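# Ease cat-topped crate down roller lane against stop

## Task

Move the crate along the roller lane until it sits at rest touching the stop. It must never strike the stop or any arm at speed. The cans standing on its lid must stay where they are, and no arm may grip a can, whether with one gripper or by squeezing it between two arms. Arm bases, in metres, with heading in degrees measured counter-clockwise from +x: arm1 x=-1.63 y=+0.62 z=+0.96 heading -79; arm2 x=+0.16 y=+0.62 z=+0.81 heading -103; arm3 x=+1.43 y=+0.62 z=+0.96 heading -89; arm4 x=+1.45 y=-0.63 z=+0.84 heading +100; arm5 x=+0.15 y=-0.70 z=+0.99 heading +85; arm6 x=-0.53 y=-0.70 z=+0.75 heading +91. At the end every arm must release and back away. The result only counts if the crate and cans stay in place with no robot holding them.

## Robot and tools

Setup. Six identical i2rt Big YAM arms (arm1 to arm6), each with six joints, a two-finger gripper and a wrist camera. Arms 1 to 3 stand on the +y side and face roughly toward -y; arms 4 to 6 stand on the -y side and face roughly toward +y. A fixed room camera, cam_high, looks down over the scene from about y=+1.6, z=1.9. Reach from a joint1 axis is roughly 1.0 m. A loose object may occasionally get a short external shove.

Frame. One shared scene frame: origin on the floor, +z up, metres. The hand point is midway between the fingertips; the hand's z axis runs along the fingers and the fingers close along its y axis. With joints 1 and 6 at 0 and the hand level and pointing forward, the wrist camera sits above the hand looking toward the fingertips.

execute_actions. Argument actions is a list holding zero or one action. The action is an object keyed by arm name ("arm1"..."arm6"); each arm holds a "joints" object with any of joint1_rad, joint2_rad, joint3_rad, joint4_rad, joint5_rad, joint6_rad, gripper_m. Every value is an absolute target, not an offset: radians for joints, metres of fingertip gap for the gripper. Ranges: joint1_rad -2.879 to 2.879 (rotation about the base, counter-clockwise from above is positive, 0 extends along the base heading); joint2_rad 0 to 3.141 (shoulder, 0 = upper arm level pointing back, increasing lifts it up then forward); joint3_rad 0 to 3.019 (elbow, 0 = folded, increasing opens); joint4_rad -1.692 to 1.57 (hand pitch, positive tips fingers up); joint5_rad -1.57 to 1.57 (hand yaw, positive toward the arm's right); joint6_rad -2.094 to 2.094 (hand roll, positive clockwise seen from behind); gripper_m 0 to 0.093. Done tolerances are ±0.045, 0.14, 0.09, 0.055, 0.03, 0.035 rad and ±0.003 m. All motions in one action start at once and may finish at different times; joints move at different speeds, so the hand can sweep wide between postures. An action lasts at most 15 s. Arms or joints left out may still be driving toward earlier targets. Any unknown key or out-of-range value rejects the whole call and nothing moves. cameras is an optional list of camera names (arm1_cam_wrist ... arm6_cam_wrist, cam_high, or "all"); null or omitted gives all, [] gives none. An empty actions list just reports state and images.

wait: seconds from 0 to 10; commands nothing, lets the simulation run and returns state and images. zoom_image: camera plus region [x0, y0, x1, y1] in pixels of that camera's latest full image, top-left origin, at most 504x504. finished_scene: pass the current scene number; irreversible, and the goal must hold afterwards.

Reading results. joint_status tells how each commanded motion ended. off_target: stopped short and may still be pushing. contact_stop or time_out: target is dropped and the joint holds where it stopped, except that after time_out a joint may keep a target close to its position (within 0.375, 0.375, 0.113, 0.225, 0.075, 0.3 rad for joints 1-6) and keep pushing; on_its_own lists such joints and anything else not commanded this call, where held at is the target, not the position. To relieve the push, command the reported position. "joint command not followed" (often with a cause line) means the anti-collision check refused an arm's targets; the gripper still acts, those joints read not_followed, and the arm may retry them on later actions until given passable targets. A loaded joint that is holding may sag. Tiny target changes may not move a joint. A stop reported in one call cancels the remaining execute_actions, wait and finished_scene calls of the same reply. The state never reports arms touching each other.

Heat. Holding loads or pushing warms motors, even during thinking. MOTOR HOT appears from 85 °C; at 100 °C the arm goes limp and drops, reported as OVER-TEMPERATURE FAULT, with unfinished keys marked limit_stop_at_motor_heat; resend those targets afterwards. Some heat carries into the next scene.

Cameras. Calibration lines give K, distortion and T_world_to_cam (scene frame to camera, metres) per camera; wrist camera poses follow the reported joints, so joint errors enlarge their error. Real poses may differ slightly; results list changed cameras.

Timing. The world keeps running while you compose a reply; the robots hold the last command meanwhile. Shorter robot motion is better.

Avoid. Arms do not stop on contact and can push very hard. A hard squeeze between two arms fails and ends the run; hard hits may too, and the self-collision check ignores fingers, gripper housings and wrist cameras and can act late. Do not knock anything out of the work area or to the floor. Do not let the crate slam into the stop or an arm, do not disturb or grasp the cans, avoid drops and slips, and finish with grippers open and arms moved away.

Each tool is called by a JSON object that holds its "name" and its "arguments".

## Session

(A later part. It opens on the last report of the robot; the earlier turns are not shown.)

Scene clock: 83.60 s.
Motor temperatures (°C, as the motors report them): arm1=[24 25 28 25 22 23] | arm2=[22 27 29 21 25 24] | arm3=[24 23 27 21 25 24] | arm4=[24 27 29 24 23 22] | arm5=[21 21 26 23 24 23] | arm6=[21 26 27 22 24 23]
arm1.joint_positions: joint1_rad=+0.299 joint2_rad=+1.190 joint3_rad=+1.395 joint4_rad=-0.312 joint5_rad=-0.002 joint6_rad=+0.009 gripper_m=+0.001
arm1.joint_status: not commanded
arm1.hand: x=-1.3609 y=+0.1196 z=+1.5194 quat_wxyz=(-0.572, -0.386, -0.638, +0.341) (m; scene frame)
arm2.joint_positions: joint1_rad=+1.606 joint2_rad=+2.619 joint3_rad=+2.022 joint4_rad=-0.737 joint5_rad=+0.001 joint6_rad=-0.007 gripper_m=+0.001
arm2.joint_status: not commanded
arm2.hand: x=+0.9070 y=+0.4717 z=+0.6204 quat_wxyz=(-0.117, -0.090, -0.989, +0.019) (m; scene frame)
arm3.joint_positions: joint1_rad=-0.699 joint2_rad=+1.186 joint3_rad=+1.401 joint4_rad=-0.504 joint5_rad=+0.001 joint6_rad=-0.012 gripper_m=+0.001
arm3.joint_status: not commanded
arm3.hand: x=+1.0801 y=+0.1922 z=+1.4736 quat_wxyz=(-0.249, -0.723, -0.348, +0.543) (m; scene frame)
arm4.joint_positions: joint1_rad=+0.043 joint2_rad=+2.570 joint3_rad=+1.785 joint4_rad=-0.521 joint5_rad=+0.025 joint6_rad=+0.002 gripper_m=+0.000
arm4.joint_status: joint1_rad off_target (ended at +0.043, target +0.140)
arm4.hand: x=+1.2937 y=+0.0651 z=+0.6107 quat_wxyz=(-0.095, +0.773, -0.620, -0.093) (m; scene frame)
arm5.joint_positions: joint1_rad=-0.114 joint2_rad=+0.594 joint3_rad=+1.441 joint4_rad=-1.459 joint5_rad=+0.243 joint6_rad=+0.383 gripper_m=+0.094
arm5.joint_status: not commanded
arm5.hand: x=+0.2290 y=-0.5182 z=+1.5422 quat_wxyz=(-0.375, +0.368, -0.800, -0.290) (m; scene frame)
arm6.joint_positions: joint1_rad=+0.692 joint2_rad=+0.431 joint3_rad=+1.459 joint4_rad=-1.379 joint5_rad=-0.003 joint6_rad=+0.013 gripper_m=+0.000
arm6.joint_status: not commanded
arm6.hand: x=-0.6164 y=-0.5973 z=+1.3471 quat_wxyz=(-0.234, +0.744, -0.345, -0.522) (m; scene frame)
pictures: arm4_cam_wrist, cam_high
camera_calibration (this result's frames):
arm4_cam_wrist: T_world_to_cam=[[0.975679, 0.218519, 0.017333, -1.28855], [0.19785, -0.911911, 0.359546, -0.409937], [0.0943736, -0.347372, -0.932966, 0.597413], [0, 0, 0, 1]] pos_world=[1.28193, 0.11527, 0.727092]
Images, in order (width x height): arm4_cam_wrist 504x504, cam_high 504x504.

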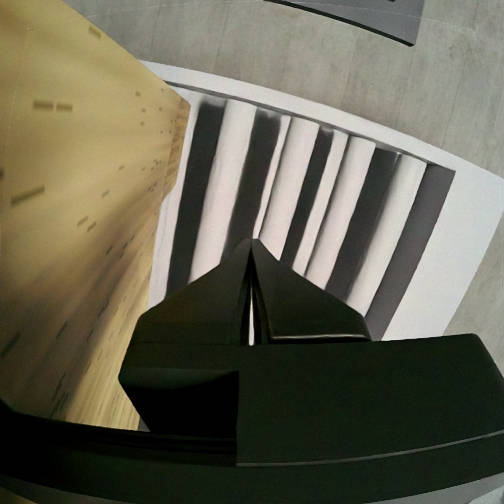

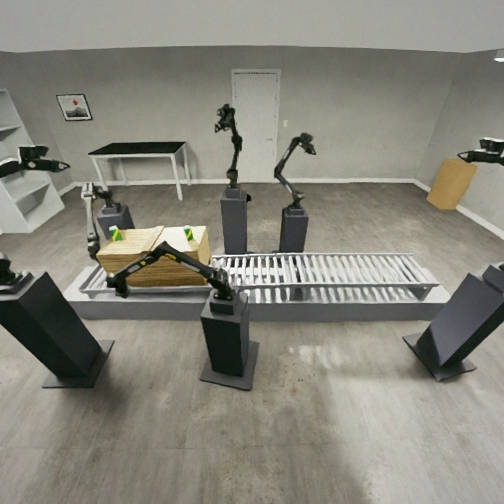

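{"name": "execute_actions", "arguments": {"actions": [{"arm4":{"joints":{"joint1_rad":0.05}}}], "cameras": []}}

{"name": "execute_actions", "arguments": {"actions": [{"arm4":{"joints":{"joint1_rad":-0.04}}}], "cameras": []}}

{"name": "execute_actions", "arguments": {"actions": [{"arm4":{"joints":{"joint1_rad":-0.12}}}], "cameras": []}}

{"name": "execute_actions", "arguments": {"actions": [{"arm4":{"joints":{"joint1_rad":-0.19}}}], "cameras": []}}

{"name": "execute_actions", "arguments": {"actions": [{"arm4":{"joints":{"joint1_rad":-0.25}}}], "cameras": []}}

{"name": "execute_actions", "arguments": {"actions": [{"arm4":{"joints":{"joint1_rad":-0.31}}}], "cameras": []}}

{"name": "execute_actions", "arguments": {"actions": [{"arm4":{"joints":{"joint1_rad":-0.37}}}], "cameras": []}}

{"name": "execute_actions", "arguments": {"actions": [{"arm4":{"joints":{"joint1_rad":-0.43}}}], "cameras": ["cam_high","arm4_cam_wrist"]}}

Scene clock: 88.57 s.
Motor temperatures (°C, as the motors report them): arm1=[24 25 28 25 22 23] | arm2=[22 27 29 21 25 24] | arm3=[24 23 27 21 25 24] | arm4=[24 27 29 24 23 22] | arm5=[21 21 26 23 24 23] | arm6=[21 26 27 22 24 23]
arm1.joint_positions: joint1_rad=+0.299 joint2_rad=+1.190 joint3_rad=+1.395 joint4_rad=-0.312 joint5_rad=-0.002 joint6_rad=+0.009 gripper_m=+0.001
arm1.joint_status: not commanded
arm1.hand: x=-1.3609 y=+0.1196 z=+1.5194 quat_wxyz=(-0.572, -0.386, -0.638, +0.341) (m; scene frame)
arm2.joint_positions: joint1_rad=+1.606 joint2_rad=+2.619 joint3_rad=+2.022 joint4_rad=-0.737 joint5_rad=+0.001 joint6_rad=-0.007 gripper_m=+0.001
arm2.joint_status: not commanded
arm2.hand: x=+0.9070 y=+0.4717 z=+0.6204 quat_wxyz=(-0.117, -0.090, -0.989, +0.019) (m; scene frame)
arm3.joint_positions: joint1_rad=-0.699 joint2_rad=+1.186 joint3_rad=+1.401 joint4_rad=-0.504 joint5_rad=+0.001 joint6_rad=-0.012 gripper_m=+0.001
arm3.joint_status: not commanded
arm3.hand: x=+1.0801 y=+0.1922 z=+1.4736 quat_wxyz=(-0.249, -0.723, -0.348, +0.543) (m; scene frame)
arm4.joint_positions: joint1_rad=-0.044 joint2_rad=+2.570 joint3_rad=+1.785 joint4_rad=-0.521 joint5_rad=+0.026 joint6_rad=+0.002 gripper_m=+0.000
arm4.joint_status: joint1_rad off_target (ended at -0.044, target +0.050)
arm4.hand: x=+1.3542 y=+0.0756 z=+0.6109 quat_wxyz=(-0.099, +0.746, -0.653, -0.088) (m; scene frame)
arm5.joint_positions: joint1_rad=-0.114 joint2_rad=+0.594 joint3_rad=+1.441 joint4_rad=-1.459 joint5_rad=+0.243 joint6_rad=+0.383 gripper_m=+0.094
arm5.joint_status: not commanded
arm5.hand: x=+0.2290 y=-0.5182 z=+1.5422 quat_wxyz=(-0.375, +0.368, -0.800, -0.290) (m; scene frame)
arm6.joint_positions: joint1_rad=+0.692 joint2_rad=+0.431 joint3_rad=+1.459 joint4_rad=-1.379 joint5_rad=-0.003 joint6_rad=+0.013 gripper_m=+0.000
arm6.joint_status: not commanded
arm6.hand: x=-0.6164 y=-0.5973 z=+1.3471 quat_wxyz=(-0.234, +0.744, -0.345, -0.522) (m; scene frame)
pictures: none
No camera images: the call's "cameras" was empty. Leave "cameras" out to get every camera's image.

Scene clock: 90.27 s.
Motor temperatures (°C, as the motors report them): arm1=[24 25 28 25 22 23] | arm2=[22 27 29 21 25 24] | arm3=[24 23 27 21 25 24] | arm4=[24 27 29 24 23 22] | arm5=[21 21 26 23 24 23] | arm6=[21 26 27 22 24 23]
arm1.joint_positions: joint1_rad=+0.299 joint2_rad=+1.190 joint3_rad=+1.395 joint4_rad=-0.312 joint5_rad=-0.002 joint6_rad=+0.009 gripper_m=+0.001
arm1.joint_status: not commanded
arm1.hand: x=-1.3609 y=+0.1196 z=+1.5194 quat_wxyz=(-0.572, -0.386, -0.638, +0.341) (m; scene frame)
arm2.joint_positions: joint1_rad=+1.606 joint2_rad=+2.619 joint3_rad=+2.022 joint4_rad=-0.737 joint5_rad=+0.001 joint6_rad=-0.007 gripper_m=+0.001
arm2.joint_status: not commanded
arm2.hand: x=+0.9070 y=+0.4717 z=+0.6204 quat_wxyz=(-0.117, -0.090, -0.989, +0.019) (m; scene frame)
arm3.joint_positions: joint1_rad=-0.699 joint2_rad=+1.186 joint3_rad=+1.401 joint4_rad=-0.504 joint5_rad=+0.001 joint6_rad=-0.012 gripper_m=+0.001
arm3.joint_status: not commanded
arm3.hand: x=+1.0801 y=+0.1922 z=+1.4736 quat_wxyz=(-0.249, -0.723, -0.348, +0.543) (m; scene frame)
arm4.joint_positions: joint1_rad=-0.145 joint2_rad=+2.571 joint3_rad=+1.785 joint4_rad=-0.521 joint5_rad=+0.029 joint6_rad=+0.002 gripper_m=+0.000
arm4.joint_status: joint1_rad off_target (ended at -0.145, target -0.040)
arm4.hand: x=+1.4267 y=+0.0812 z=+0.6112 quat_wxyz=(-0.104, +0.712, -0.690, -0.082) (m; scene frame)
arm5.joint_positions: joint1_rad=-0.114 joint2_rad=+0.594 joint3_rad=+1.441 joint4_rad=-1.459 joint5_rad=+0.243 joint6_rad=+0.383 gripper_m=+0.094
arm5.joint_status: not commanded
arm5.hand: x=+0.2290 y=-0.5182 z=+1.5422 quat_wxyz=(-0.375, +0.368, -0.800, -0.290) (m; scene frame)
arm6.joint_positions: joint1_rad=+0.692 joint2_rad=+0.431 joint3_rad=+1.459 joint4_rad=-1.379 joint5_rad=-0.003 joint6_rad=+0.013 gripper_m=+0.000
arm6.joint_status: not commanded
arm6.hand: x=-0.6164 y=-0.5973 z=+1.3471 quat_wxyz=(-0.234, +0.744, -0.345, -0.522) (m; scene frame)
pictures: none
No camera images: the call's "cameras" was empty. Leave "cameras" out to get every camera's image.

Scene clock: 91.93 s.
Motor temperatures (°C, as the motors report them): arm1=[24 25 28 25 22 23] | arm2=[22 27 29 21 25 24] | arm3=[24 23 27 21 25 24] | arm4=[24 27 29 24 23 22] | arm5=[21 21 26 23 24 23] | arm6=[21 26 27 22 24 23]
arm1.joint_positions: joint1_rad=+0.299 joint2_rad=+1.190 joint3_rad=+1.395 joint4_rad=-0.312 joint5_rad=-0.002 joint6_rad=+0.009 gripper_m=+0.001
arm1.joint_status: not commanded
arm1.hand: x=-1.3609 y=+0.1196 z=+1.5194 quat_wxyz=(-0.572, -0.386, -0.638, +0.341) (m; scene frame)
arm2.joint_positions: joint1_rad=+1.606 joint2_rad=+2.619 joint3_rad=+2.022 joint4_rad=-0.737 joint5_rad=+0.001 joint6_rad=-0.007 gripper_m=+0.001
arm2.joint_status: not commanded
arm2.hand: x=+0.9070 y=+0.4717 z=+0.6204 quat_wxyz=(-0.117, -0.090, -0.989, +0.019) (m; scene frame)
arm3.joint_positions: joint1_rad=-0.699 joint2_rad=+1.186 joint3_rad=+1.401 joint4_rad=-0.504 joint5_rad=+0.001 joint6_rad=-0.012 gripper_m=+0.001
arm3.joint_status: not commanded
arm3.hand: x=+1.0801 y=+0.1922 z=+1.4736 quat_wxyz=(-0.249, -0.723, -0.348, +0.543) (m; scene frame)
arm4.joint_positions: joint1_rad=-0.214 joint2_rad=+2.571 joint3_rad=+1.785 joint4_rad=-0.521 joint5_rad=+0.027 joint6_rad=+0.002 gripper_m=+0.000
arm4.joint_status: joint1_rad off_target (ended at -0.214, target -0.120)
arm4.hand: x=+1.4754 y=+0.0808 z=+0.6114 quat_wxyz=(-0.106, +0.688, -0.714, -0.079) (m; scene frame)
arm5.joint_positions: joint1_rad=-0.114 joint2_rad=+0.594 joint3_rad=+1.441 joint4_rad=-1.459 joint5_rad=+0.243 joint6_rad=+0.383 gripper_m=+0.094
arm5.joint_status: not commanded
arm5.hand: x=+0.2290 y=-0.5182 z=+1.5422 quat_wxyz=(-0.375, +0.368, -0.800, -0.290) (m; scene frame)
arm6.joint_positions: joint1_rad=+0.692 joint2_rad=+0.431 joint3_rad=+1.459 joint4_rad=-1.379 joint5_rad=-0.003 joint6_rad=+0.013 gripper_m=+0.000
arm6.joint_status: not commanded
arm6.hand: x=-0.6164 y=-0.5973 z=+1.3471 quat_wxyz=(-0.234, +0.744, -0.345, -0.522) (m; scene frame)
pictures: none
No camera images: the call's "cameras" was empty. Leave "cameras" out to get every camera's image.

Scene clock: 93.50 s.
Motor temperatures (°C, as the motors report them): arm1=[24 25 28 25 22 23] | arm2=[22 27 29 21 25 24] | arm3=[24 23 27 21 25 24] | arm4=[24 27 29 24 23 22] | arm5=[21 21 26 23 24 23] | arm6=[21 26 27 22 24 23]
arm1.joint_positions: joint1_rad=+0.299 joint2_rad=+1.190 joint3_rad=+1.395 joint4_rad=-0.312 joint5_rad=-0.002 joint6_rad=+0.009 gripper_m=+0.001
arm1.joint_status: not commanded
arm1.hand: x=-1.3609 y=+0.1196 z=+1.5194 quat_wxyz=(-0.572, -0.386, -0.638, +0.341) (m; scene frame)
arm2.joint_positions: joint1_rad=+1.606 joint2_rad=+2.619 joint3_rad=+2.022 joint4_rad=-0.737 joint5_rad=+0.001 joint6_rad=-0.007 gripper_m=+0.001
arm2.joint_status: not commanded
arm2.hand: x=+0.9070 y=+0.4717 z=+0.6204 quat_wxyz=(-0.117, -0.090, -0.989, +0.019) (m; scene frame)
arm3.joint_positions: joint1_rad=-0.699 joint2_rad=+1.186 joint3_rad=+1.401 joint4_rad=-0.504 joint5_rad=+0.001 joint6_rad=-0.012 gripper_m=+0.001
arm3.joint_status: not commanded
arm3.hand: x=+1.0801 y=+0.1922 z=+1.4736 quat_wxyz=(-0.249, -0.723, -0.348, +0.543) (m; scene frame)
arm4.joint_positions: joint1_rad=-0.282 joint2_rad=+2.572 joint3_rad=+1.785 joint4_rad=-0.520 joint5_rad=+0.033 joint6_rad=-0.023 gripper_m=+0.000
arm4.joint_status: joint1_rad off_target (ended at -0.282, target -0.190)
arm4.hand: x=+1.5246 y=+0.0770 z=+0.6110 quat_wxyz=(-0.112, +0.672, -0.728, -0.072) (m; scene frame)
arm5.joint_positions: joint1_rad=-0.114 joint2_rad=+0.594 joint3_rad=+1.441 joint4_rad=-1.459 joint5_rad=+0.243 joint6_rad=+0.383 gripper_m=+0.094
arm5.joint_status: not commanded
arm5.hand: x=+0.2290 y=-0.5182 z=+1.5422 quat_wxyz=(-0.375, +0.368, -0.800, -0.290) (m; scene frame)
arm6.joint_positions: joint1_rad=+0.692 joint2_rad=+0.431 joint3_rad=+1.459 joint4_rad=-1.379 joint5_rad=-0.003 joint6_rad=+0.013 gripper_m=+0.000
arm6.joint_status: not commanded
arm6.hand: x=-0.6164 y=-0.5973 z=+1.3471 quat_wxyz=(-0.234, +0.744, -0.345, -0.522) (m; scene frame)
pictures: none
No camera images: the call's "cameras" was empty. Leave "cameras" out to get every camera's image.

Scene clock: 95.03 s.
Motor temperatures (°C, as the motors report them): arm1=[24 25 28 25 22 23] | arm2=[22 27 30 21 25 24] | arm3=[24 23 27 21 25 24] | arm4=[24 27 29 24 23 22] | arm5=[21 21 26 23 24 23] | arm6=[21 26 27 22 24 23]
arm1.joint_positions: joint1_rad=+0.299 joint2_rad=+1.190 joint3_rad=+1.395 joint4_rad=-0.312 joint5_rad=-0.002 joint6_rad=+0.009 gripper_m=+0.001
arm1.joint_status: not commanded
arm1.hand: x=-1.3609 y=+0.1196 z=+1.5194 quat_wxyz=(-0.572, -0.386, -0.638, +0.341) (m; scene frame)
arm2.joint_positions: joint1_rad=+1.606 joint2_rad=+2.619 joint3_rad=+2.022 joint4_rad=-0.737 joint5_rad=+0.001 joint6_rad=-0.007 gripper_m=+0.001
arm2.joint_status: not commanded
arm2.hand: x=+0.9070 y=+0.4717 z=+0.6204 quat_wxyz=(-0.117, -0.090, -0.989, +0.019) (m; scene frame)
arm3.joint_positions: joint1_rad=-0.699 joint2_rad=+1.186 joint3_rad=+1.401 joint4_rad=-0.504 joint5_rad=+0.001 joint6_rad=-0.012 gripper_m=+0.001
arm3.joint_status: not commanded
arm3.hand: x=+1.0801 y=+0.1922 z=+1.4736 quat_wxyz=(-0.249, -0.723, -0.348, +0.543) (m; scene frame)
arm4.joint_positions: joint1_rad=-0.334 joint2_rad=+2.573 joint3_rad=+1.785 joint4_rad=-0.514 joint5_rad=+0.031 joint6_rad=-0.023 gripper_m=+0.000
arm4.joint_status: joint1_rad off_target (ended at -0.334, target -0.250)
arm4.hand: x=+1.5611 y=+0.0732 z=+0.6112 quat_wxyz=(-0.116, +0.653, -0.745, -0.072) (m; scene frame)
arm5.joint_positions: joint1_rad=-0.114 joint2_rad=+0.594 joint3_rad=+1.441 joint4_rad=-1.459 joint5_rad=+0.243 joint6_rad=+0.383 gripper_m=+0.094
arm5.joint_status: not commanded
arm5.hand: x=+0.2290 y=-0.5182 z=+1.5422 quat_wxyz=(-0.375, +0.368, -0.800, -0.290) (m; scene frame)
arm6.joint_positions: joint1_rad=+0.692 joint2_rad=+0.431 joint3_rad=+1.459 joint4_rad=-1.379 joint5_rad=-0.003 joint6_rad=+0.013 gripper_m=+0.000
arm6.joint_status: not commanded
arm6.hand: x=-0.6164 y=-0.5973 z=+1.3471 quat_wxyz=(-0.234, +0.744, -0.345, -0.522) (m; scene frame)
pictures: none
No camera images: the call's "cameras" was empty. Leave "cameras" out to get every camera's image.

Scene clock: 96.57 s.
Motor temperatures (°C, as the motors report them): arm1=[24 25 28 25 22 23] | arm2=[22 27 30 21 25 24] | arm3=[24 23 27 21 25 24] | arm4=[24 27 29 24 23 22] | arm5=[21 21 26 23 24 23] | arm6=[21 26 27 22 24 23]
arm1.joint_positions: joint1_rad=+0.299 joint2_rad=+1.190 joint3_rad=+1.395 joint4_rad=-0.312 joint5_rad=-0.002 joint6_rad=+0.009 gripper_m=+0.001
arm1.joint_status: not commanded
arm1.hand: x=-1.3609 y=+0.1196 z=+1.5194 quat_wxyz=(-0.572, -0.386, -0.638, +0.341) (m; scene frame)
arm2.joint_positions: joint1_rad=+1.606 joint2_rad=+2.619 joint3_rad=+2.022 joint4_rad=-0.737 joint5_rad=+0.001 joint6_rad=-0.007 gripper_m=+0.001
arm2.joint_status: not commanded
arm2.hand: x=+0.9070 y=+0.4717 z=+0.6204 quat_wxyz=(-0.117, -0.090, -0.989, +0.019) (m; scene frame)
arm3.joint_positions: joint1_rad=-0.699 joint2_rad=+1.186 joint3_rad=+1.401 joint4_rad=-0.504 joint5_rad=+0.001 joint6_rad=-0.012 gripper_m=+0.001
arm3.joint_status: not commanded
arm3.hand: x=+1.0801 y=+0.1922 z=+1.4736 quat_wxyz=(-0.249, -0.723, -0.348, +0.543) (m; scene frame)
arm4.joint_positions: joint1_rad=-0.398 joint2_rad=+2.573 joint3_rad=+1.785 joint4_rad=-0.500 joint5_rad=+0.033 joint6_rad=-0.023 gripper_m=+0.000
arm4.joint_status: joint1_rad off_target (ended at -0.398, target -0.310)
arm4.hand: x=+1.6071 y=+0.0675 z=+0.6125 quat_wxyz=(-0.124, +0.627, -0.765, -0.072) (m; scene frame)
arm5.joint_positions: joint1_rad=-0.114 joint2_rad=+0.594 joint3_rad=+1.441 joint4_rad=-1.459 joint5_rad=+0.243 joint6_rad=+0.383 gripper_m=+0.094
arm5.joint_status: not commanded
arm5.hand: x=+0.2290 y=-0.5182 z=+1.5422 quat_wxyz=(-0.375, +0.368, -0.800, -0.290) (m; scene frame)
arm6.joint_positions: joint1_rad=+0.692 joint2_rad=+0.431 joint3_rad=+1.459 joint4_rad=-1.379 joint5_rad=-0.003 joint6_rad=+0.013 gripper_m=+0.000
arm6.joint_status: not commanded
arm6.hand: x=-0.6164 y=-0.5973 z=+1.3471 quat_wxyz=(-0.234, +0.744, -0.345, -0.522) (m; scene frame)
pictures: none
No camera images: the call's "cameras" was empty. Leave "cameras" out to get every camera's image.

Scene clock: 97.53 s.
Motor temperatures (°C, as the motors report them): arm1=[24 25 28 25 22 23] | arm2=[22 27 30 21 25 24] | arm3=[24 23 27 21 25 24] | arm4=[24 27 29 24 23 22] | arm5=[21 21 26 23 24 23] | arm6=[21 26 27 22 24 23]
arm1.joint_positions: joint1_rad=+0.299 joint2_rad=+1.190 joint3_rad=+1.395 joint4_rad=-0.312 joint5_rad=-0.002 joint6_rad=+0.009 gripper_m=+0.001
arm1.joint_status: not commanded
arm1.hand: x=-1.3609 y=+0.1196 z=+1.5194 quat_wxyz=(-0.572, -0.386, -0.638, +0.341) (m; scene frame)
arm2.joint_positions: joint1_rad=+1.606 joint2_rad=+2.619 joint3_rad=+2.022 joint4_rad=-0.737 joint5_rad=+0.001 joint6_rad=-0.007 gripper_m=+0.001
arm2.joint_status: not commanded
arm2.hand: x=+0.9070 y=+0.4717 z=+0.6204 quat_wxyz=(-0.117, -0.090, -0.989, +0.019) (m; scene frame)
arm3.joint_positions: joint1_rad=-0.699 joint2_rad=+1.186 joint3_rad=+1.401 joint4_rad=-0.504 joint5_rad=+0.001 joint6_rad=-0.012 gripper_m=+0.001
arm3.joint_status: not commanded
arm3.hand: x=+1.0801 y=+0.1922 z=+1.4736 quat_wxyz=(-0.249, -0.723, -0.348, +0.543) (m; scene frame)
arm4.joint_positions: joint1_rad=-0.416 joint2_rad=+2.573 joint3_rad=+1.785 joint4_rad=-0.500 joint5_rad=+0.015 joint6_rad=-0.022 gripper_m=+0.000
arm4.joint_status: joint1_rad off_target (ended at -0.416, target -0.370)
arm4.hand: x=+1.6166 y=+0.0653 z=+0.6125 quat_wxyz=(-0.119, +0.621, -0.771, -0.078) (m; scene frame)
arm5.joint_positions: joint1_rad=-0.114 joint2_rad=+0.594 joint3_rad=+1.441 joint4_rad=-1.459 joint5_rad=+0.243 joint6_rad=+0.383 gripper_m=+0.094
arm5.joint_status: not commanded
arm5.hand: x=+0.2290 y=-0.5182 z=+1.5422 quat_wxyz=(-0.375, +0.368, -0.800, -0.290) (m; scene frame)
arm6.joint_positions: joint1_rad=+0.692 joint2_rad=+0.431 joint3_rad=+1.459 joint4_rad=-1.379 joint5_rad=-0.003 joint6_rad=+0.013 gripper_m=+0.000
arm6.joint_status: not commanded
arm6.hand: x=-0.6164 y=-0.5973 z=+1.3471 quat_wxyz=(-0.234, +0.744, -0.345, -0.522) (m; scene frame)
pictures: none
No camera images: the call's "cameras" was empty. Leave "cameras" out to get every camera's image.

Scene clock: 98.10 s.
Motor temperatures (°C, as the motors report them): arm1=[24 25 28 25 22 23] | arm2=[22 27 30 21 25 24] | arm3=[24 23 27 21 25 24] | arm4=[24 27 29 24 23 22] | arm5=[21 21 26 23 24 23] | arm6=[21 26 27 22 24 23]
arm1.joint_positions: joint1_rad=+0.299 joint2_rad=+1.190 joint3_rad=+1.395 joint4_rad=-0.312 joint5_rad=-0.002 joint6_rad=+0.009 gripper_m=+0.001
arm1.joint_status: not commanded
arm1.hand: x=-1.3609 y=+0.1196 z=+1.5194 quat_wxyz=(-0.572, -0.386, -0.638, +0.341) (m; scene frame)
arm2.joint_positions: joint1_rad=+1.606 joint2_rad=+2.619 joint3_rad=+2.022 joint4_rad=-0.737 joint5_rad=+0.001 joint6_rad=-0.007 gripper_m=+0.001
arm2.joint_status: not commanded
arm2.hand: x=+0.9070 y=+0.4717 z=+0.6204 quat_wxyz=(-0.117, -0.090, -0.989, +0.019) (m; scene frame)
arm3.joint_positions: joint1_rad=-0.699 joint2_rad=+1.186 joint3_rad=+1.401 joint4_rad=-0.504 joint5_rad=+0.001 joint6_rad=-0.012 gripper_m=+0.001
arm3.joint_status: not commanded
arm3.hand: x=+1.0801 y=+0.1922 z=+1.4736 quat_wxyz=(-0.249, -0.723, -0.348, +0.543) (m; scene frame)
arm4.joint_positions: joint1_rad=-0.423 joint2_rad=+2.573 joint3_rad=+1.785 joint4_rad=-0.500 joint5_rad=+0.004 joint6_rad=-0.018 gripper_m=+0.000
arm4.joint_status: all done
arm4.hand: x=+1.6195 y=+0.0646 z=+0.6125 quat_wxyz=(-0.116, +0.617, -0.774, -0.082) (m; scene frame)
arm5.joint_positions: joint1_rad=-0.114 joint2_rad=+0.594 joint3_rad=+1.441 joint4_rad=-1.459 joint5_rad=+0.243 joint6_rad=+0.383 gripper_m=+0.094
arm5.joint_status: not commanded
arm5.hand: x=+0.2290 y=-0.5182 z=+1.5422 quat_wxyz=(-0.375, +0.368, -0.800, -0.290) (m; scene frame)
arm6.joint_positions: joint1_rad=+0.692 joint2_rad=+0.431 joint3_rad=+1.459 joint4_rad=-1.379 joint5_rad=-0.003 joint6_rad=+0.013 gripper_m=+0.000
arm6.joint_status: not commanded
arm6.hand: x=-0.6164 y=-0.5973 z=+1.3471 quat_wxyz=(-0.234, +0.744, -0.345, -0.522) (m; scene frame)
pictures: arm4_cam_wrist, cam_high
camera_calibration (this result's frames):
arm4_cam_wrist: T_world_to_cam=[[0.975756, -0.21885, 0.00232172, -1.56904], [-0.206601, -0.917542, 0.339753, 0.191984], [-0.0722244, -0.331995, -0.940512, 0.841572], [0, 0, 0, 1]] pos_world=[1.63144, 0.112168, 0.729924]
Images, in order (width x height): arm4_cam_wrist 504x504, cam_high 504x504.

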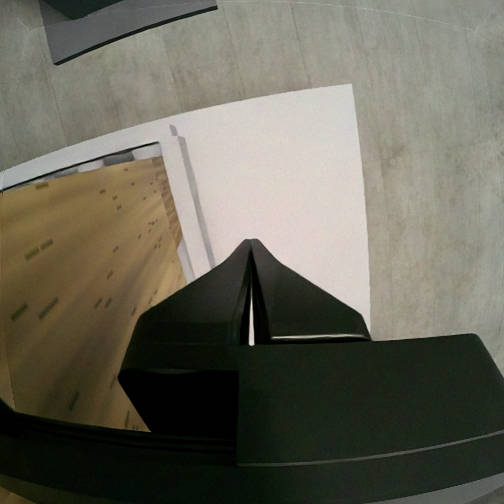

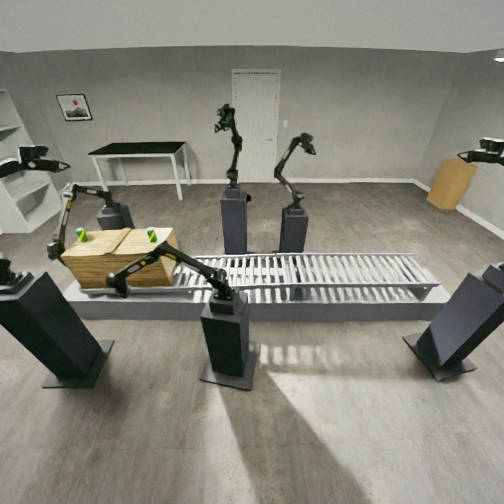

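{"name": "execute_actions", "arguments": {"actions": [{"arm4":{"joints":{"joint1_rad":-1.1}}}], "cameras": []}}

{"name": "finished_scene", "arguments": {"scene": 1}}

Scene clock: 101.47 s.
Motor temperatures (°C, as the motors report them): arm1=[24 25 28 25 22 23] | arm2=[22 27 30 21 25 24] | arm3=[24 23 27 21 25 24] | arm4=[24 27 29 24 23 22] | arm5=[21 21 26 23 24 23] | arm6=[21 26 27 22 24 23]
arm1.joint_positions: joint1_rad=+0.299 joint2_rad=+1.190 joint3_rad=+1.395 joint4_rad=-0.312 joint5_rad=-0.002 joint6_rad=+0.009 gripper_m=+0.001
arm1.joint_status: not commanded
arm1.hand: x=-1.3609 y=+0.1196 z=+1.5194 quat_wxyz=(-0.572, -0.386, -0.638, +0.341) (m; scene frame)
arm2.joint_positions: joint1_rad=+1.606 joint2_rad=+2.619 joint3_rad=+2.022 joint4_rad=-0.737 joint5_rad=+0.001 joint6_rad=-0.007 gripper_m=+0.001
arm2.joint_status: not commanded
arm2.hand: x=+0.9070 y=+0.4717 z=+0.6204 quat_wxyz=(-0.117, -0.090, -0.989, +0.019) (m; scene frame)
arm3.joint_positions: joint1_rad=-0.699 joint2_rad=+1.186 joint3_rad=+1.401 joint4_rad=-0.504 joint5_rad=+0.001 joint6_rad=-0.012 gripper_m=+0.001
arm3.joint_status: not commanded
arm3.hand: x=+1.0801 y=+0.1922 z=+1.4736 quat_wxyz=(-0.249, -0.723, -0.348, +0.543) (m; scene frame)
arm4.joint_positions: joint1_rad=-1.099 joint2_rad=+2.573 joint3_rad=+1.791 joint4_rad=-0.500 joint5_rad=+0.001 joint6_rad=-0.014 gripper_m=+0.000
arm4.joint_status: all done
arm4.hand: x=+2.0179 y=-0.1937 z=+0.6176 quat_wxyz=(-0.140, +0.324, -0.935, -0.043) (m; scene frame)
arm5.joint_positions: joint1_rad=-0.114 joint2_rad=+0.594 joint3_rad=+1.441 joint4_rad=-1.459 joint5_rad=+0.243 joint6_rad=+0.383 gripper_m=+0.094
arm5.joint_status: not commanded
arm5.hand: x=+0.2290 y=-0.5182 z=+1.5422 quat_wxyz=(-0.375, +0.368, -0.800, -0.290) (m; scene frame)
arm6.joint_positions: joint1_rad=+0.692 joint2_rad=+0.431 joint3_rad=+1.459 joint4_rad=-1.379 joint5_rad=-0.003 joint6_rad=+0.013 gripper_m=+0.000
arm6.joint_status: not commanded
arm6.hand: x=-0.6164 y=-0.5973 z=+1.3471 quat_wxyz=(-0.234, +0.744, -0.345, -0.522) (m; scene frame)
pictures: none
No camera images: the call's "cameras" was empty. Leave "cameras" out to get every camera's image.

The scene is finished: the task was done.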